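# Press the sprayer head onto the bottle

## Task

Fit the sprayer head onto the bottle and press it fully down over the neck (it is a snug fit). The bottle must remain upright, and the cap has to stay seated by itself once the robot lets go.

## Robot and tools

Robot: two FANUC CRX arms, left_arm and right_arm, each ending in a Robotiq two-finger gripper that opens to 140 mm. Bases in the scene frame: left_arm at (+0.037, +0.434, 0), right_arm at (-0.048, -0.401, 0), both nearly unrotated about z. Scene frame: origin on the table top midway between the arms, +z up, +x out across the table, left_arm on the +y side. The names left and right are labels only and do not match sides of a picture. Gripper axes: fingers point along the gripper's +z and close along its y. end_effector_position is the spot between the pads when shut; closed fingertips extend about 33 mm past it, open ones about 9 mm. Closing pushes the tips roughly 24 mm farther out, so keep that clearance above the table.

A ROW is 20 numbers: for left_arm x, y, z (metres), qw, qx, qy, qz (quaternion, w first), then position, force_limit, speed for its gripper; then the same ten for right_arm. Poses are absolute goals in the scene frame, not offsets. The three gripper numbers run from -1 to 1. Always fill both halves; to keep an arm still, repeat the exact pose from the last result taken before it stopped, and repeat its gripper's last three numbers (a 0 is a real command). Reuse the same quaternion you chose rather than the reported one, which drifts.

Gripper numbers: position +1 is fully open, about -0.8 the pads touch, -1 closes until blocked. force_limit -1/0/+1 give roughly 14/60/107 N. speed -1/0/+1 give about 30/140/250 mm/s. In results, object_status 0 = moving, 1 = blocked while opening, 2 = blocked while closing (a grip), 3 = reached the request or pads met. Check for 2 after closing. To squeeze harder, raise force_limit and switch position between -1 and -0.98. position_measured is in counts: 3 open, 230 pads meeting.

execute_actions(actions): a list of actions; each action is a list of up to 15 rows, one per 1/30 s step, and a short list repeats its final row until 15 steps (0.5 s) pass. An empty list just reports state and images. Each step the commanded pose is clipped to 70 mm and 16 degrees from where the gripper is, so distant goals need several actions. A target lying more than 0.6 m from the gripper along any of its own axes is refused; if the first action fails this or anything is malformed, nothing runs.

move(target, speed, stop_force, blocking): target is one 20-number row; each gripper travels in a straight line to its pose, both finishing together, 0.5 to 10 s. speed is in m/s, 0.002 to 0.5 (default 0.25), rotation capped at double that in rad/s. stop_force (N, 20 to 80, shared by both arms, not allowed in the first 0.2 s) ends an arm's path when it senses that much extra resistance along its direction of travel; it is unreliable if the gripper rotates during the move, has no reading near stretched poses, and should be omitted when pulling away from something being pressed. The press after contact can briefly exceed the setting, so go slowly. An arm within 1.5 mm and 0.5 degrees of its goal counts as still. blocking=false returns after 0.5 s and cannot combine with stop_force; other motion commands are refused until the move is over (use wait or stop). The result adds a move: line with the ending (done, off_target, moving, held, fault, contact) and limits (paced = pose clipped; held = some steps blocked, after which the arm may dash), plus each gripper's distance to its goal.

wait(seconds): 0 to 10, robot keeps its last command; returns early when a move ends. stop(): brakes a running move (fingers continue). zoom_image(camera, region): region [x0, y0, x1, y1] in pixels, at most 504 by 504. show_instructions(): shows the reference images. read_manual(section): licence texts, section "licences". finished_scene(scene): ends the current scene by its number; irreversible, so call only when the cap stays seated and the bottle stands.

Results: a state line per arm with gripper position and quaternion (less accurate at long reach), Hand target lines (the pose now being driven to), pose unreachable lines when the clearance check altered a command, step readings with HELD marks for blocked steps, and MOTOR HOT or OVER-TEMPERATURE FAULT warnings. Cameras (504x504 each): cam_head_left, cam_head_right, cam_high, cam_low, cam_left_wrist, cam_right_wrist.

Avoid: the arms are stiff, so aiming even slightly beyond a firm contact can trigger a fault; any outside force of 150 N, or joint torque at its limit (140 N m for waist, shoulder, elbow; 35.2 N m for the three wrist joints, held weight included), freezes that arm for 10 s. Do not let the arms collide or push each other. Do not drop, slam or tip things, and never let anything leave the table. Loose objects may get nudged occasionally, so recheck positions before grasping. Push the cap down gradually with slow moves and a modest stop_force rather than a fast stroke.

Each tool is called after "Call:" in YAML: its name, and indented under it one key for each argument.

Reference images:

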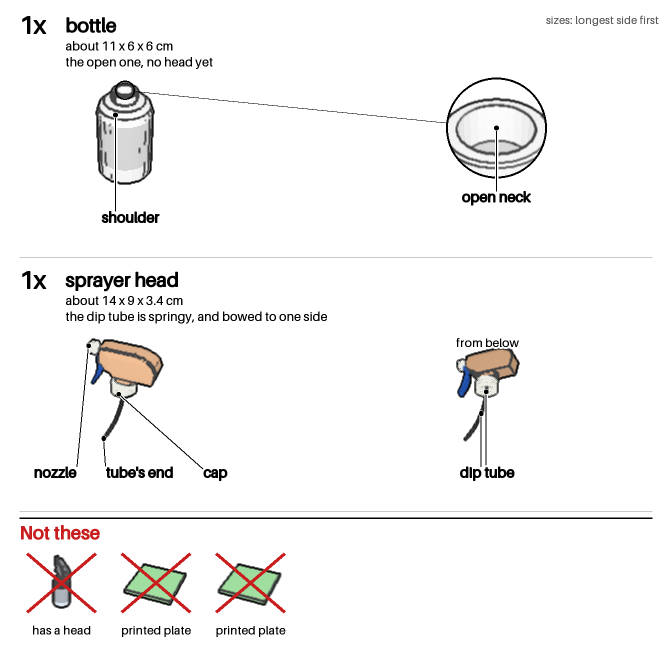

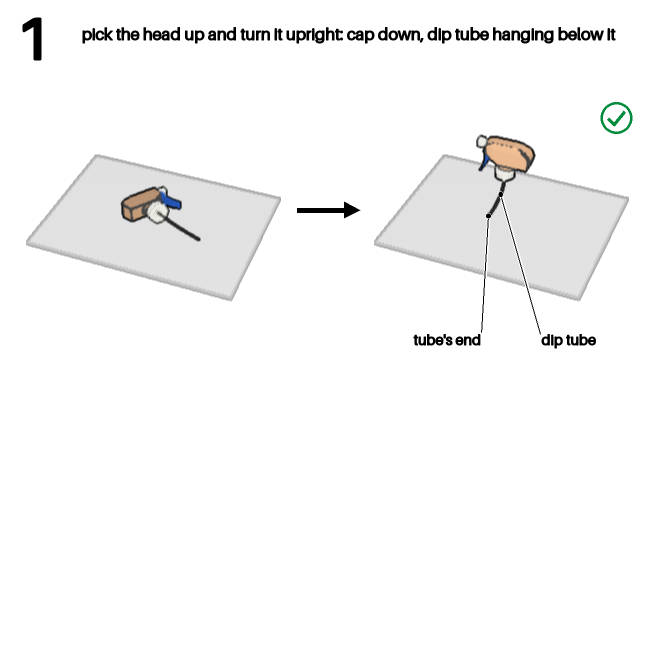

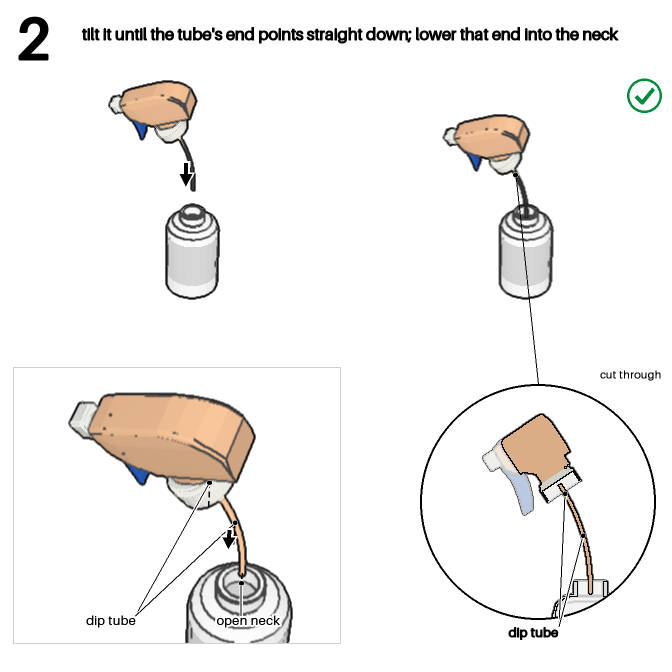

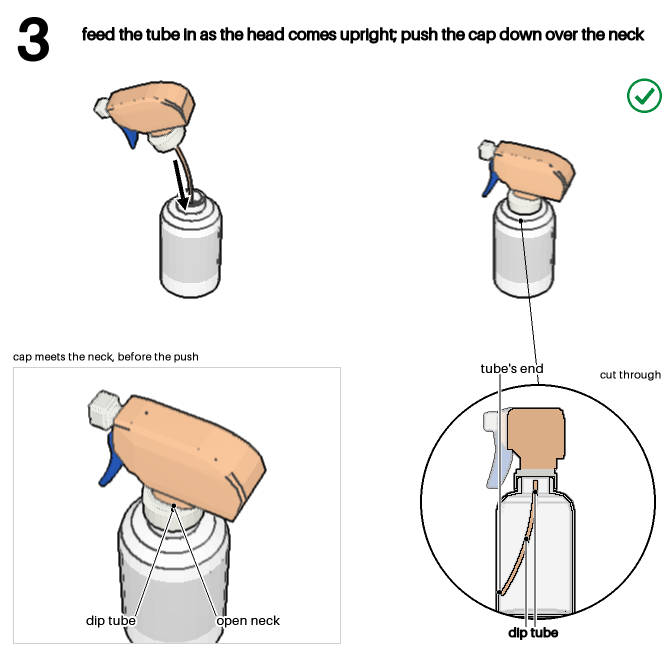

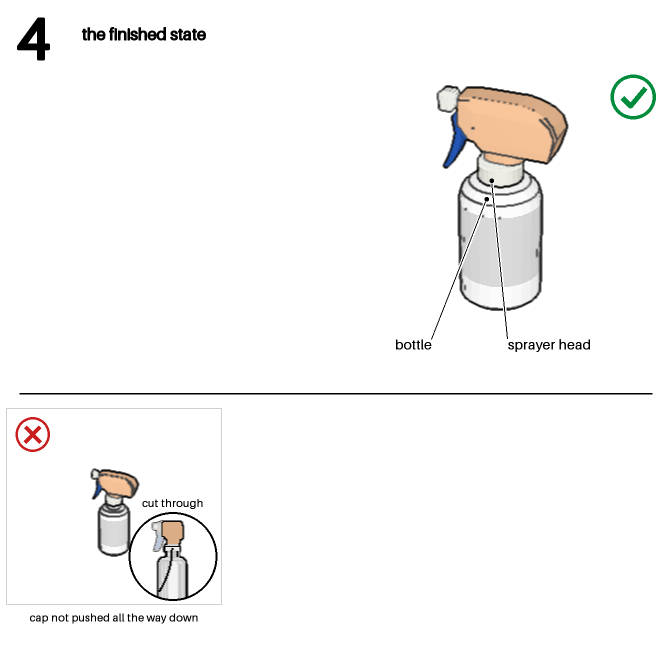

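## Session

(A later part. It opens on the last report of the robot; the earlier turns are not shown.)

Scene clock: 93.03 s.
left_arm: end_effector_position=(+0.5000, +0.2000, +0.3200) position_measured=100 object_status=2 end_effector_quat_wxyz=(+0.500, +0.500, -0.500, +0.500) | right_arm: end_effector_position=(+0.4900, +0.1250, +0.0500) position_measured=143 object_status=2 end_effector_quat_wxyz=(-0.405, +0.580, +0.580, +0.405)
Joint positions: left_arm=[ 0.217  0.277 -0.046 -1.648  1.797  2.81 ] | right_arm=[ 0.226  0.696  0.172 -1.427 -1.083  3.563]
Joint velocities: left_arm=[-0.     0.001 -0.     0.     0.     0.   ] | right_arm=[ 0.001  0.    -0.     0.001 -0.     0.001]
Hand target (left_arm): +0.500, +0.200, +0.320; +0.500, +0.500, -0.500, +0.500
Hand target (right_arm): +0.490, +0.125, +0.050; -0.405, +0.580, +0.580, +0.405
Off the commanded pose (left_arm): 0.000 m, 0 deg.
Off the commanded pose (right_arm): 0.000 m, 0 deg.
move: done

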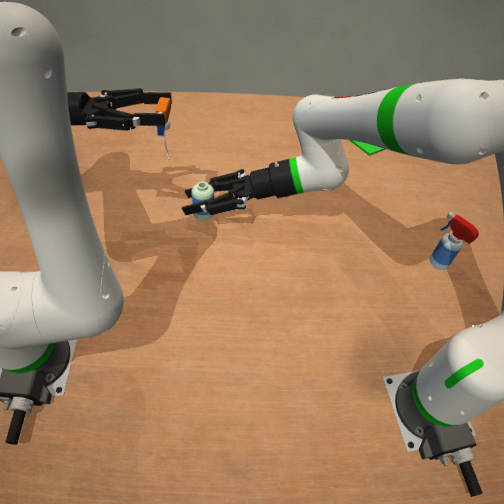

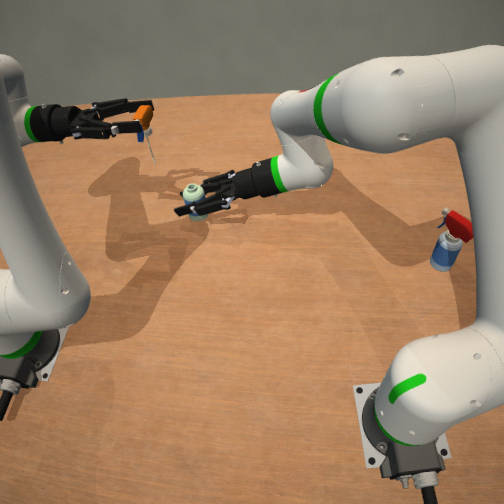

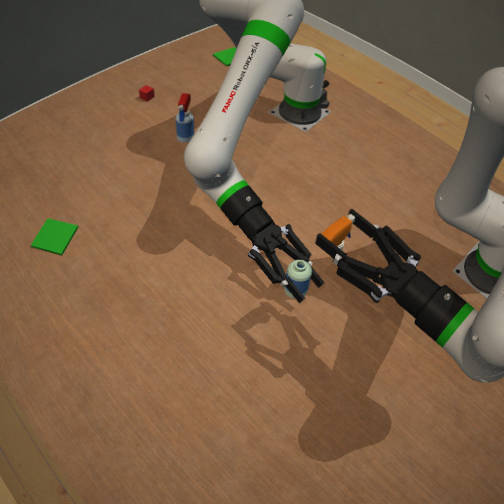

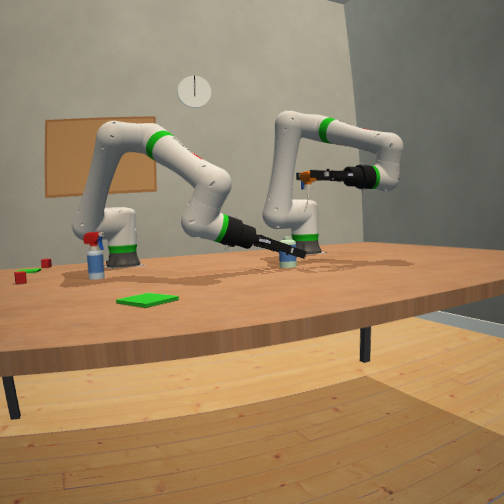

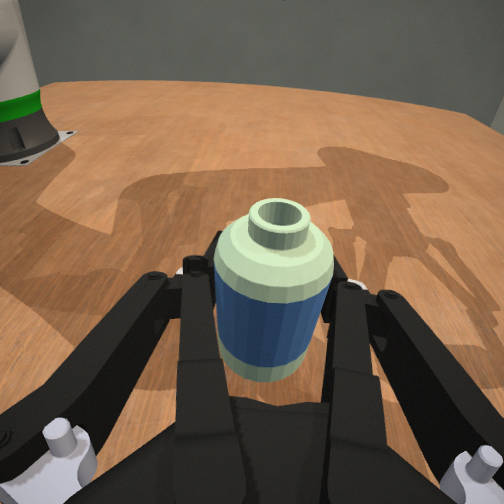

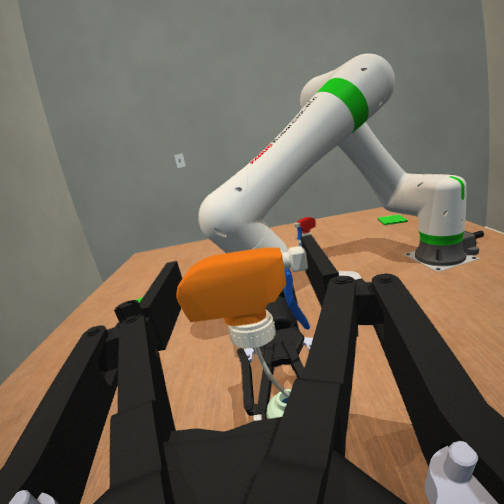

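Call:
move:
  target: [0.515,0.13,0.27,0.5,0.5,-0.5,0.5,-1,0.5,0, 0.490,0.125,0.05,0.405,-0.58,-0.58,-0.405,-1,0,-0.3]
  speed: 0.2

Scene clock: 98.13 s.
left_arm: end_effector_position=(+0.5153, +0.1301, +0.2703) position_measured=100 object_status=2 end_effector_quat_wxyz=(+0.500, +0.500, -0.500, +0.500) | right_arm: end_effector_position=(+0.4900, +0.1250, +0.0500) position_measured=143 object_status=2 end_effector_quat_wxyz=(-0.405, +0.580, +0.580, +0.405)
Joint positions: left_arm=[ 0.078  0.362 -0.071 -1.612  1.661  2.706] | right_arm=[ 0.226  0.696  0.172 -1.427 -1.083  3.563]
Joint velocities: left_arm=[-0.003  0.001 -0.     0.001 -0.    -0.001] | right_arm=[ 0.002 -0.    -0.     0.     0.002  0.001]
Hand target (left_arm): +0.515, +0.130, +0.270; +0.500, +0.500, -0.500, +0.500
Hand target (right_arm): +0.490, +0.125, +0.050; -0.405, +0.580, +0.580, +0.405
Off the commanded pose (left_arm): 0.000 m, 0 deg.
Off the commanded pose (right_arm): 0.000 m, 0 deg.
move: done

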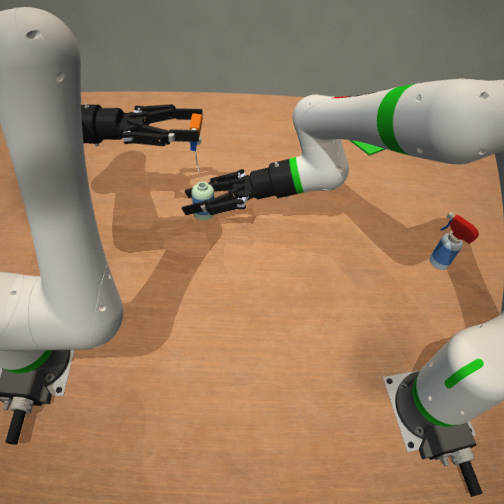

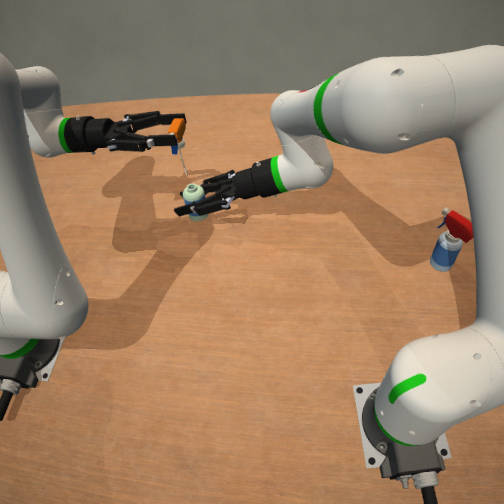

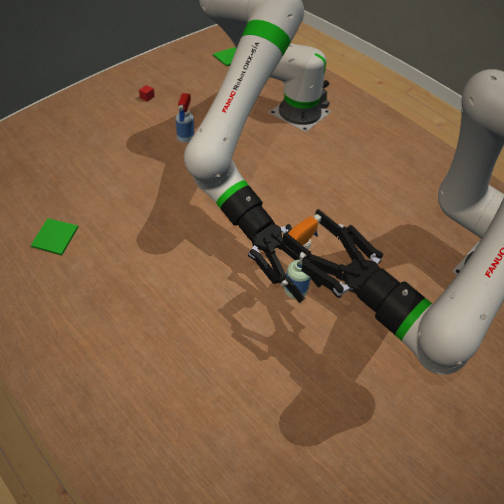

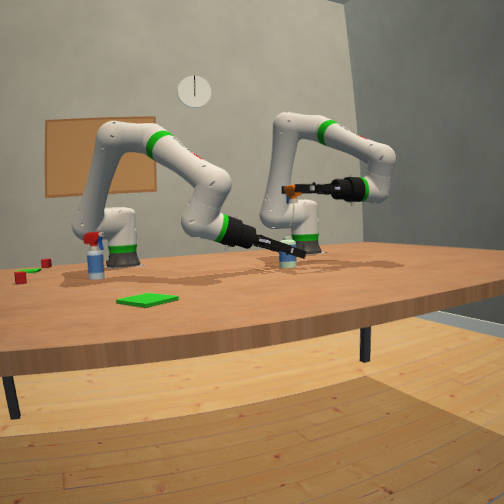

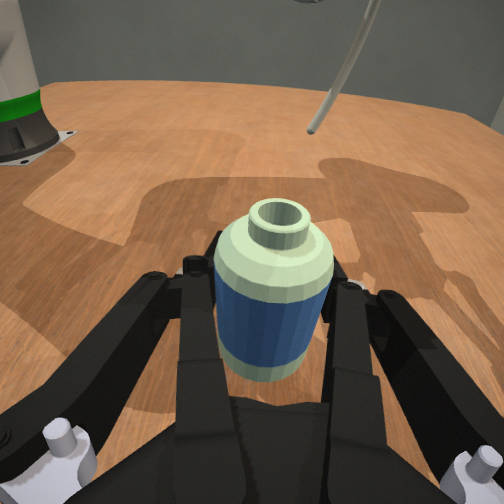

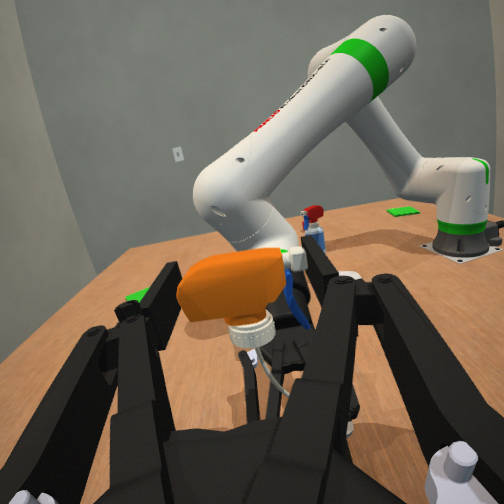

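Call:
zoom_image:
  camera: "cam_head_left"
  region: [140,90,270,230]

Call:
zoom_image:
  camera: "cam_low"
  region: [240,170,340,280]

Region (140, 90, 270, 230) of cam_head_left's 504x504 image, scaled by 3.600, with more detail than that image has; it fills the left 468 columns of this view, and the rest is white.

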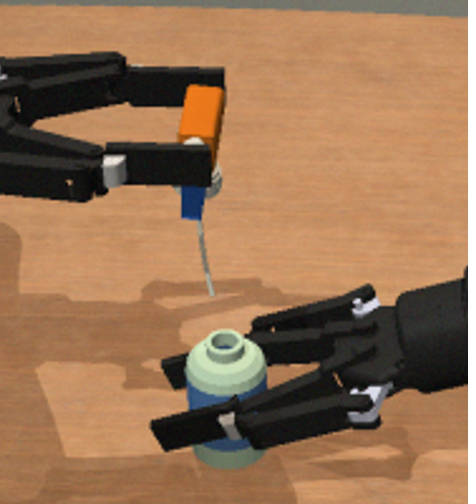

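Region (240, 170, 340, 280) of cam_low's 504x504 image, scaled by 4.582, with more detail than that image has; it fills the left 458 columns of this view, and the rest is white.

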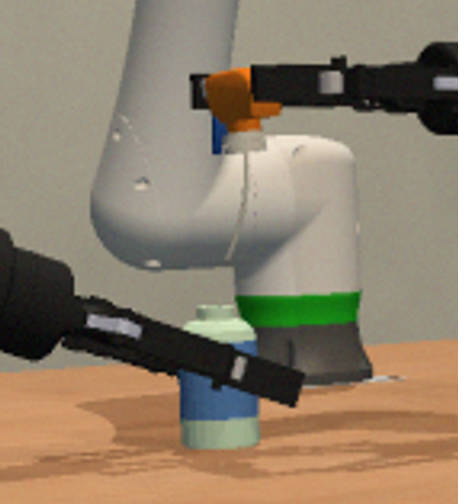

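Call:
move:
  target: [0.502,0.122,0.245,0.5,0.5,-0.5,0.5,-1,0.5,0, 0.490,0.125,0.05,0.405,-0.58,-0.58,-0.405,-1,0,-0.3]
  speed: 0.1

Call:
zoom_image:
  camera: "cam_low"
  region: [240,170,340,280]

Call:
zoom_image:
  camera: "cam_head_left"
  region: [140,90,270,230]

Scene clock: 107.27 s.
left_arm: end_effector_position=(+0.5021, +0.1220, +0.2450) position_measured=100 object_status=2 end_effector_quat_wxyz=(+0.500, +0.500, -0.500, +0.500) | right_arm: end_effector_position=(+0.4900, +0.1250, +0.0500) position_measured=143 object_status=2 end_effector_quat_wxyz=(-0.405, +0.580, +0.580, +0.405)
Joint positions: left_arm=[ 0.063  0.381 -0.12  -1.612  1.645  2.639] | right_arm=[ 0.226  0.696  0.172 -1.427 -1.083  3.563]
Joint velocities: left_arm=[ 0.002  0.    -0.001 -0.    -0.     0.001] | right_arm=[ 0.002  0.     0.    -0.002  0.    -0.   ]
Hand target (left_arm): +0.502, +0.122, +0.245; +0.500, +0.500, -0.500, +0.500
Hand target (right_arm): +0.490, +0.125, +0.050; -0.405, +0.580, +0.580, +0.405
Off the commanded pose (left_arm): 0.000 m, 0 deg.
Off the commanded pose (right_arm): 0.000 m, 0 deg.
move: done

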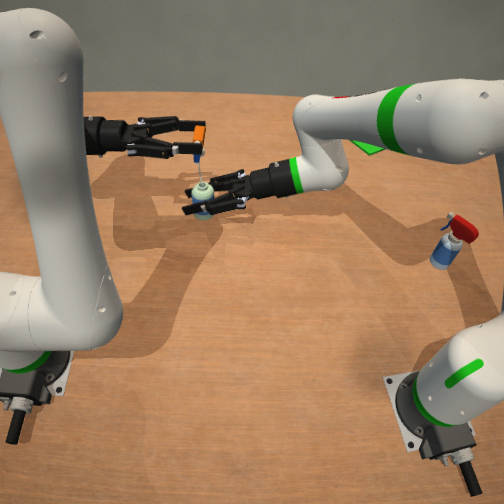

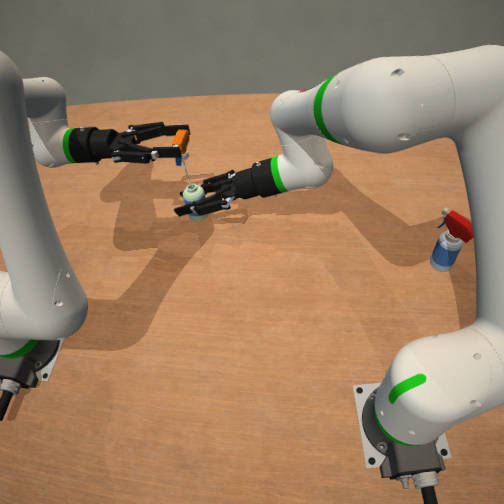

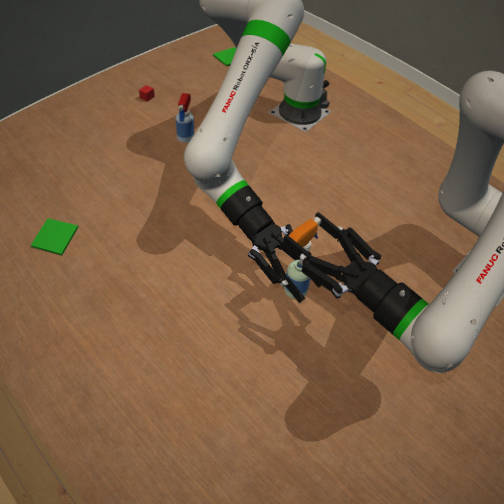

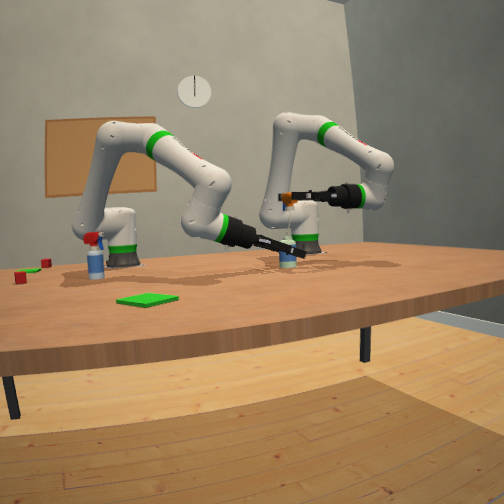

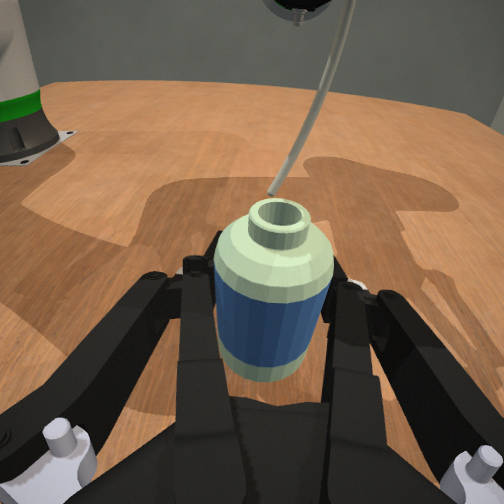

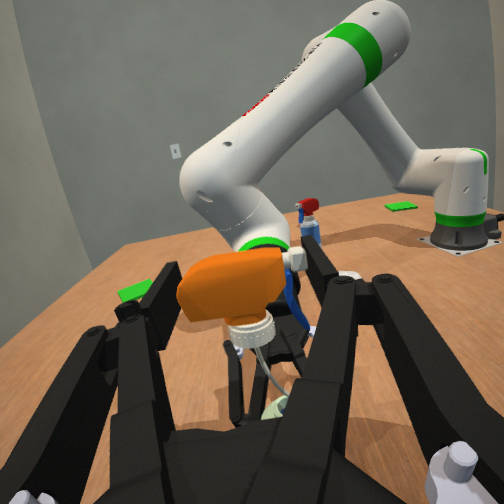

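Region (240, 170, 340, 280) of cam_low's 504x504 image, scaled by 4.582, with more detail than that image has; it fills the left 458 columns of this view, and the rest is white.

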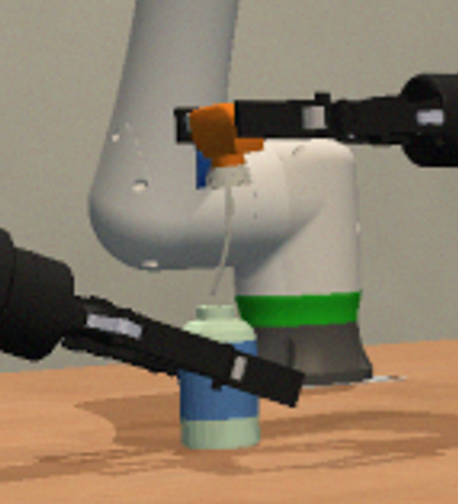

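Region (140, 90, 270, 230) of cam_head_left's 504x504 image, scaled by 3.600, with more detail than that image has; it fills the left 468 columns of this view, and the rest is white.

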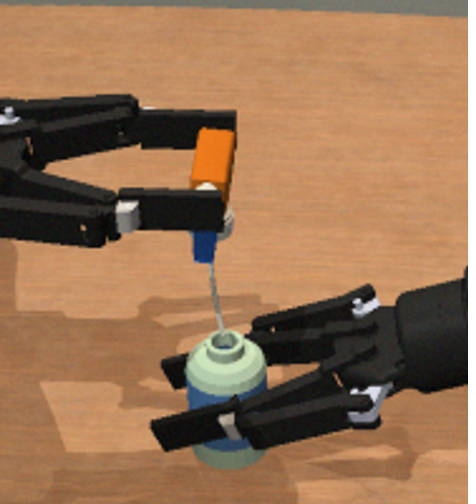

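Call:
move:
  target: [0.506,0.122,0.215,0.5,0.5,-0.5,0.5,-1,0.5,0, 0.490,0.125,0.05,0.405,-0.58,-0.58,-0.405,-1,0,-0.3]
  speed: 0.05

Scene clock: 109.90 s.
left_arm: end_effector_position=(+0.5061, +0.1220, +0.2151) position_measured=100 object_status=2 end_effector_quat_wxyz=(+0.500, +0.500, -0.500, +0.500) | right_arm: end_effector_position=(+0.4900, +0.1250, +0.0500) position_measured=143 object_status=2 end_effector_quat_wxyz=(-0.405, +0.580, +0.580, +0.405)
Joint positions: left_arm=[ 0.062  0.447 -0.117 -1.615  1.641  2.576] | right_arm=[ 0.226  0.696  0.172 -1.427 -1.083  3.563]
Joint velocities: left_arm=[-0.     0.001 -0.     0.001 -0.    -0.   ] | right_arm=[ 0.001  0.    -0.     0.    -0.     0.002]
Hand target (left_arm): +0.506, +0.122, +0.215; +0.500, +0.500, -0.500, +0.500
Hand target (right_arm): +0.490, +0.125, +0.050; -0.405, +0.580, +0.580, +0.405
Off the commanded pose (left_arm): 0.000 m, 0 deg.
Off the commanded pose (right_arm): 0.000 m, 0 deg.
move: done

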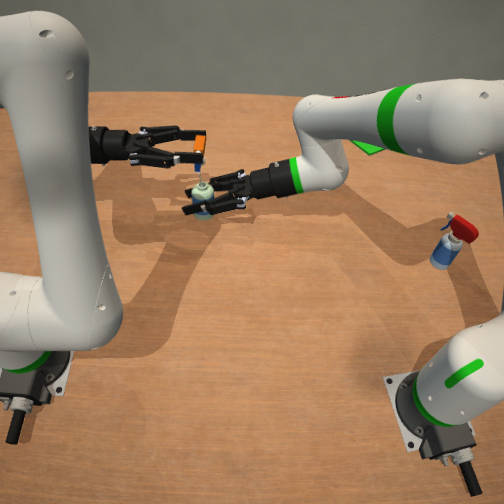

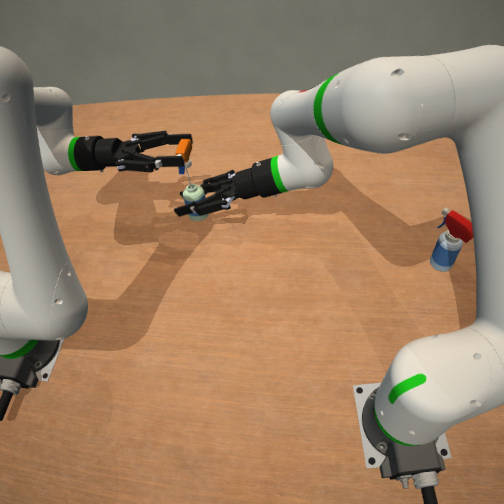

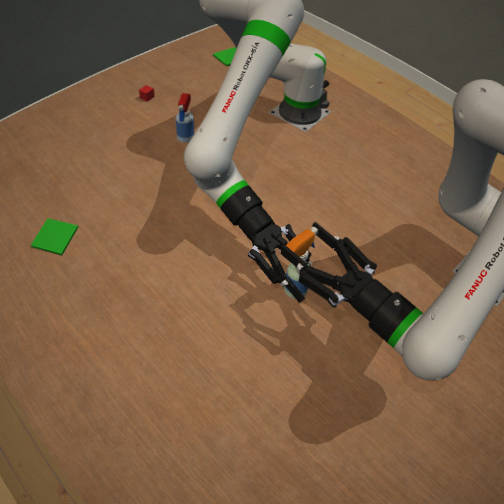

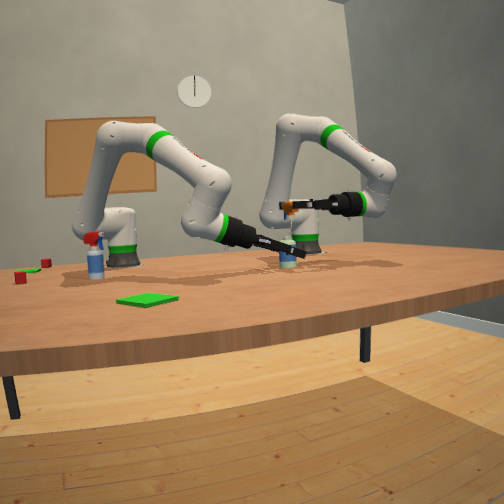

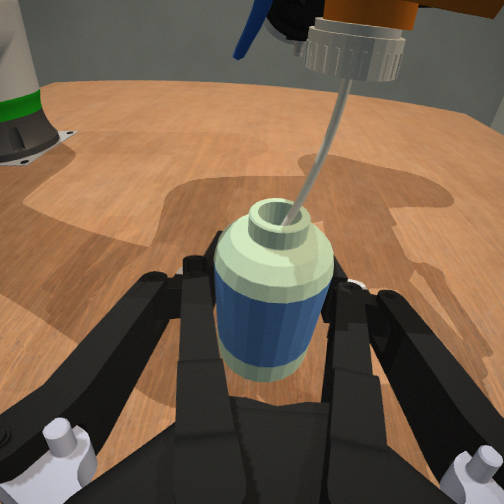

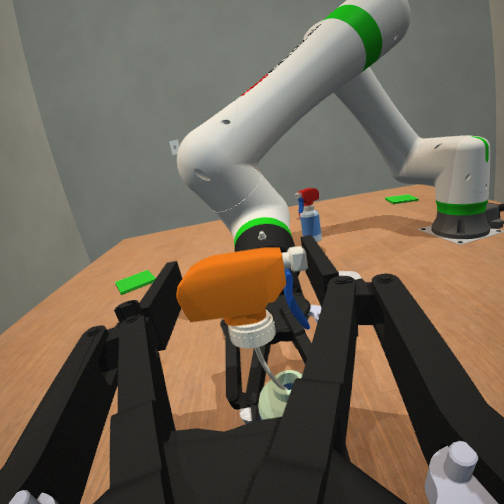

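Call:
move:
  target: [0.487,0.120,0.172,0.5,0.5,-0.5,0.5,-1,0.5,0, 0.490,0.125,0.05,0.405,-0.58,-0.58,-0.405,-1,0,-0.3]
  speed: 0.05

Call:
zoom_image:
  camera: "cam_low"
  region: [240,170,340,280]

Call:
zoom_image:
  camera: "cam_head_left"
  region: [140,90,270,230]

Scene clock: 115.70 s.
left_arm: end_effector_position=(+0.4872, +0.1200, +0.1720) position_measured=100 object_status=2 end_effector_quat_wxyz=(+0.500, +0.500, -0.500, +0.500) | right_arm: end_effector_position=(+0.4900, +0.1250, +0.0500) position_measured=143 object_status=2 end_effector_quat_wxyz=(-0.405, +0.580, +0.580, +0.405)
Joint positions: left_arm=[ 0.059  0.508 -0.172 -1.621  1.634  2.46 ] | right_arm=[ 0.226  0.696  0.172 -1.427 -1.083  3.563]
Joint velocities: left_arm=[ 0.     0.001 -0.     0.002 -0.     0.001] | right_arm=[ 0.    -0.     0.    -0.001 -0.    -0.001]
Hand target (left_arm): +0.487, +0.120, +0.172; +0.500, +0.500, -0.500, +0.500
Hand target (right_arm): +0.490, +0.125, +0.050; -0.405, +0.580, +0.580, +0.405
Off the commanded pose (left_arm): 0.000 m, 0 deg.
Off the commanded pose (right_arm): 0.000 m, 0 deg.
move: done

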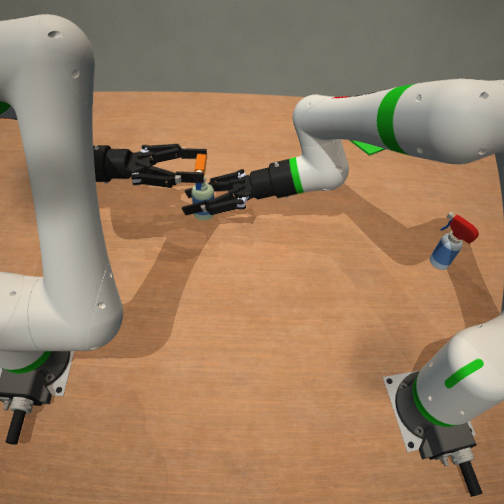

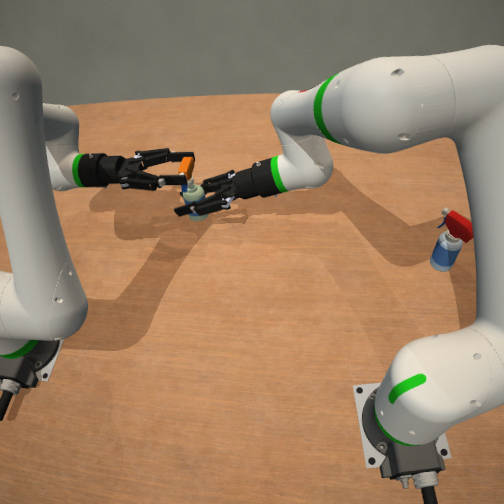

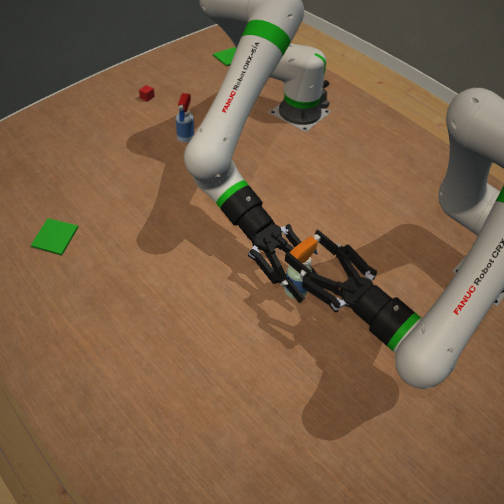

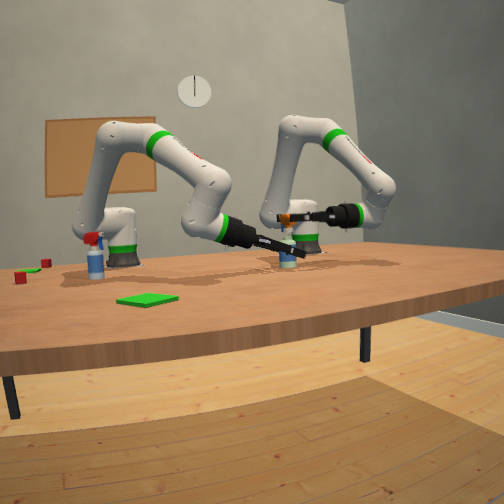

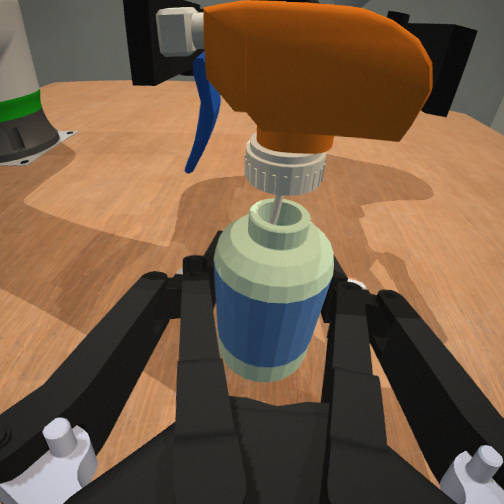

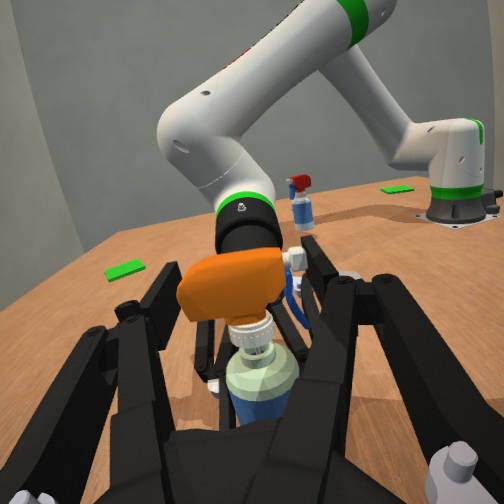

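Region (240, 170, 340, 280) of cam_low's 504x504 image, scaled by 4.582, with more detail than that image has; it fills the left 458 columns of this view, and the rest is white.

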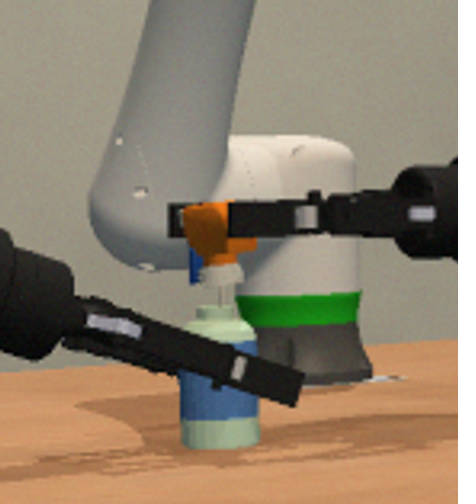

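Region (140, 90, 270, 230) of cam_head_left's 504x504 image, scaled by 3.600, with more detail than that image has; it fills the left 468 columns of this view, and the rest is white.

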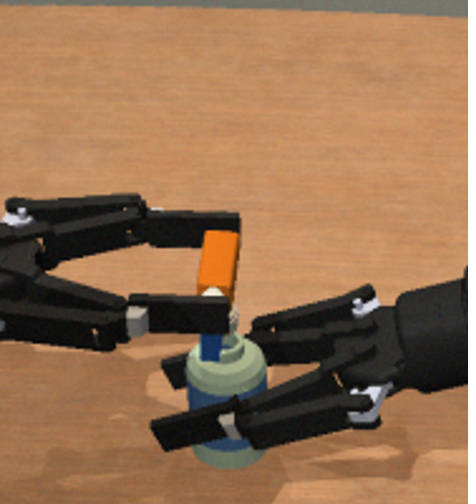

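Call:
move:
  target: [0.485,0.117,0.140,0.5,0.5,-0.5,0.5,-1,0.5,0, 0.490,0.125,0.05,0.405,-0.58,-0.58,-0.405,-1,0,-0.3]
  speed: 0.015
  stop_force: 60

Call:
zoom_image:
  camera: "cam_low"
  region: [240,170,340,280]

Scene clock: 123.70 s.
left_arm: end_effector_position=(+0.4857, +0.1174, +0.1456) position_measured=100 object_status=2 end_effector_quat_wxyz=(+0.500, +0.500, -0.500, +0.500) | right_arm: end_effector_position=(+0.4899, +0.1250, +0.0500) position_measured=143 object_status=2 end_effector_quat_wxyz=(-0.405, +0.580, +0.580, +0.405)
Joint positions: left_arm=[ 0.054  0.566 -0.173 -1.621  1.626  2.4  ] | right_arm=[ 0.226  0.696  0.172 -1.427 -1.083  3.563]
Joint velocities: left_arm=[ 0.002 -0.002 -0.001  0.001 -0.     0.004] | right_arm=[-0.     0.     0.    -0.     0.001 -0.   ]
Hand target (left_arm): +0.486, +0.117, +0.146; +0.500, +0.500, -0.500, +0.501
Hand target (right_arm): +0.490, +0.125, +0.050; -0.405, +0.580, +0.580, +0.405
Off the commanded pose (left_arm): 0.006 m, 0 deg.
Off the commanded pose (right_arm): 0.000 m, 0 deg.
move: contact (left_arm)

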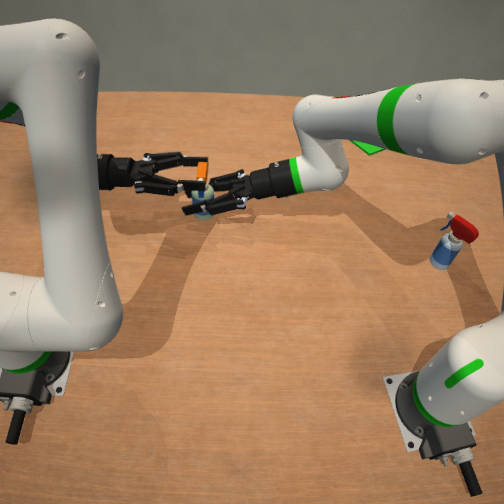

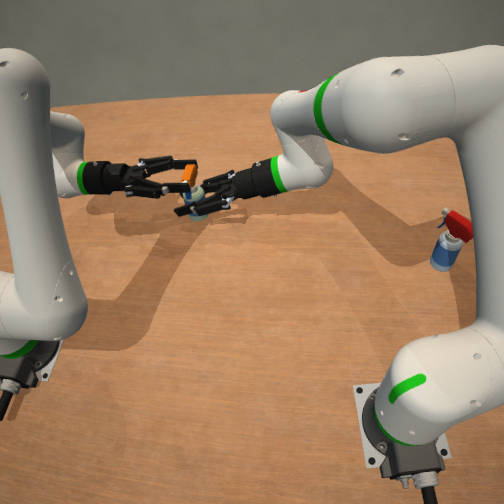

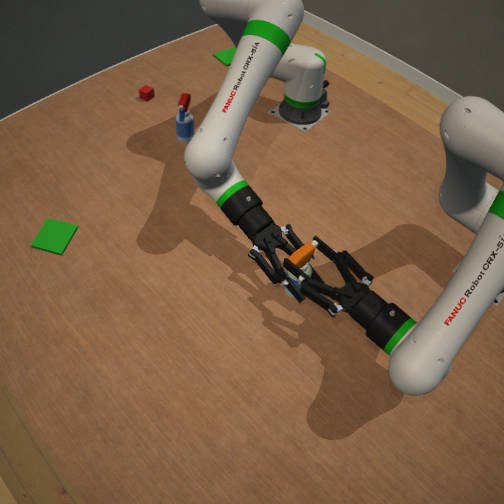

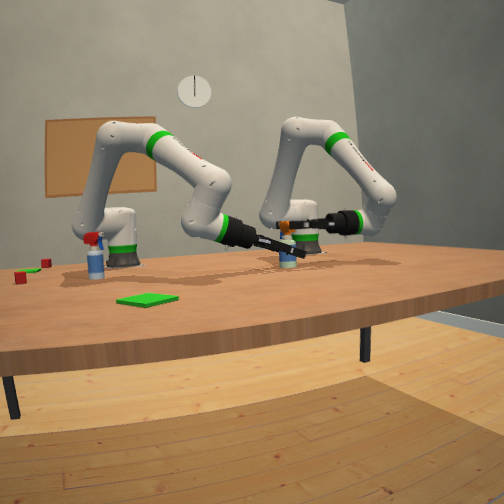

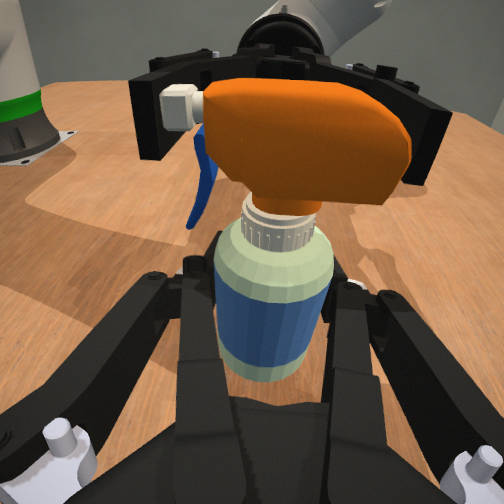

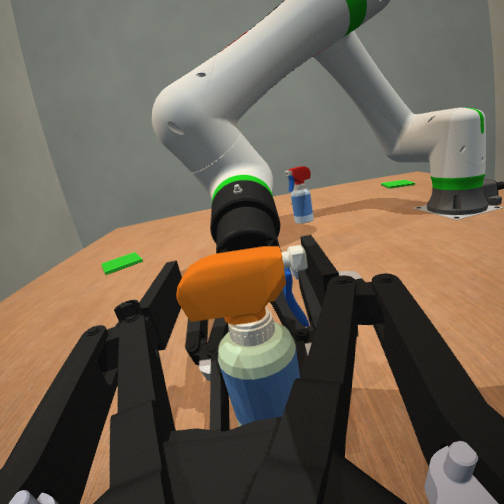

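Region (240, 170, 340, 280) of cam_low's 504x504 image, scaled by 4.582, with more detail than that image has; it fills the left 458 columns of this view, and the rest is white.

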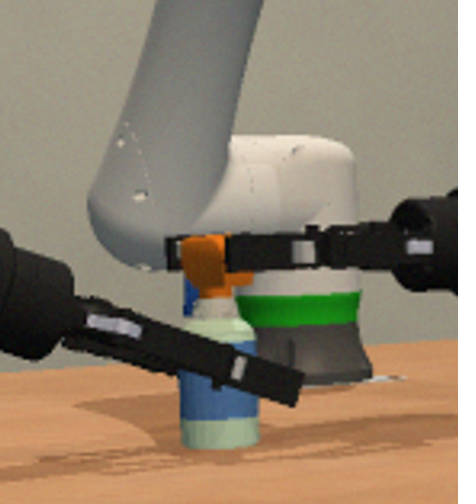

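Call:
move:
  target: [0.4857,0.1174,0.140,0.5,0.5,-0.5,0.5,-1,0.5,0, 0.490,0.125,0.05,0.405,-0.58,-0.58,-0.405,-1,0,-0.3]
  speed: 0.005
  stop_force: 80

Call:
move:
  target: [0.4857,0.1174,0.1465,0.5,0.5,-0.5,0.5,1,0.5,0, 0.490,0.125,0.05,0.405,-0.58,-0.58,-0.405,1,0,0]
  speed: 0.05

Call:
move:
  target: [0.4857,0.24,0.16,0.5,0.5,-0.5,0.5,1,0.5,0, 0.490,0.0,0.095,0.405,-0.58,-0.58,-0.405,1,0,0]
  speed: 0.2

Scene clock: 137.47 s.
left_arm: end_effector_position=(+0.4868, +0.1171, +0.1446) position_measured=100 object_status=2 end_effector_quat_wxyz=(+0.500, +0.499, -0.499, +0.502) | right_arm: end_effector_position=(+0.4900, +0.1250, +0.0500) position_measured=143 object_status=2 end_effector_quat_wxyz=(-0.405, +0.580, +0.580, +0.405)
Joint positions: left_arm=[ 0.054  0.572 -0.172 -1.618  1.627  2.395] | right_arm=[ 0.226  0.696  0.172 -1.427 -1.083  3.563]
Joint velocities: left_arm=[-0.     0.     0.     0.    -0.     0.001] | right_arm=[ 0.001  0.     0.     0.002  0.    -0.001]
Hand target (left_arm): +0.486, +0.117, +0.143; +0.500, +0.500, -0.500, +0.500
Hand target (right_arm): +0.490, +0.125, +0.050; -0.405, +0.580, +0.580, +0.405
Off the commanded pose (left_arm): 0.005 m, 0 deg.
Off the commanded pose (right_arm): 0.000 m, 0 deg.
TORQUE FAULT: the external load on joint 4 (forearm roll) of the left arm reached its load limit, and that arm stopped for 10 seconds. That time counts as 18 of the actions that you can send in this scene. A torque fault stops only its own arm. That arm's remaining commands of this call were not run. That arm holds where it stopped, with its grip as last carried out, and accepts commands again: back off and push less far. That arm stops again, at the same cost, whenever a joint's load reaches its limit.
move: fault (left_arm)

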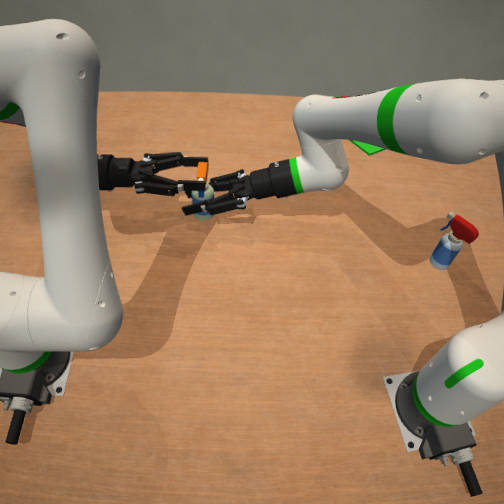

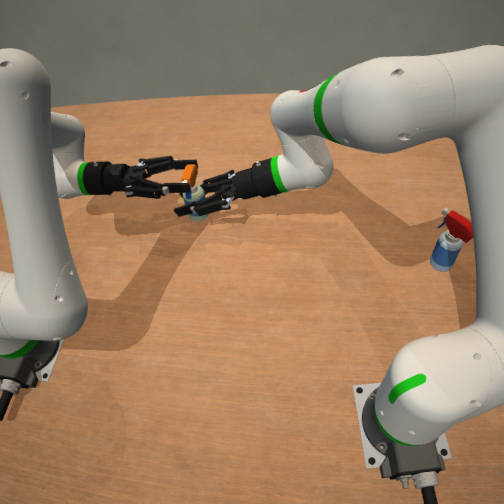

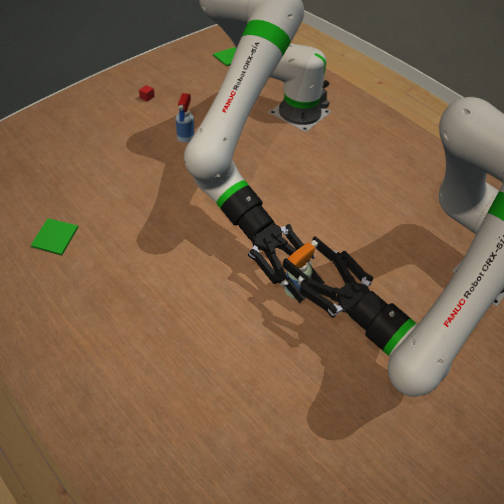

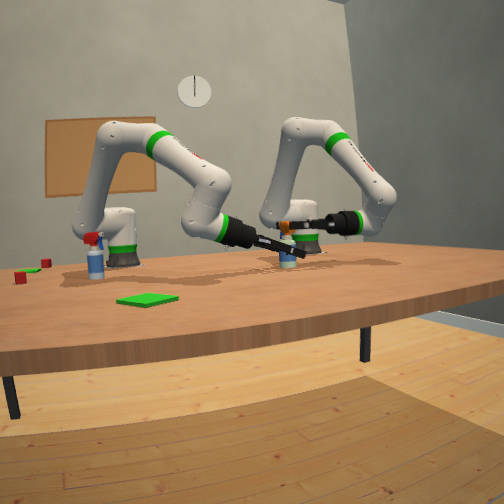

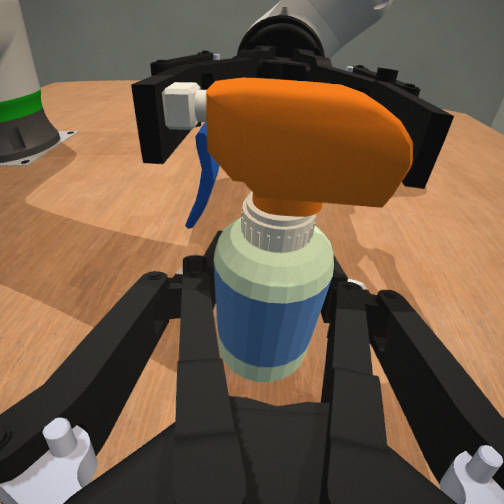

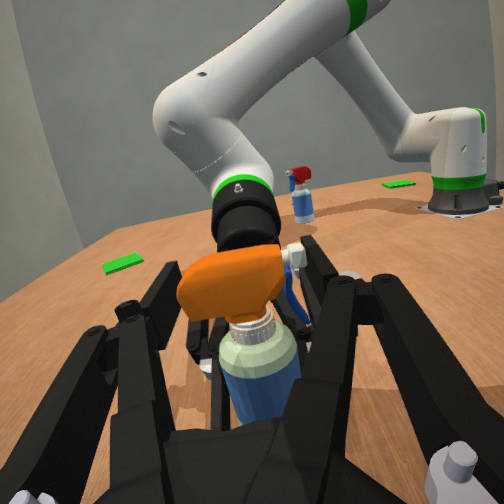

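not run: a fault stop came before this call.

not run: a fault stop came before this call.


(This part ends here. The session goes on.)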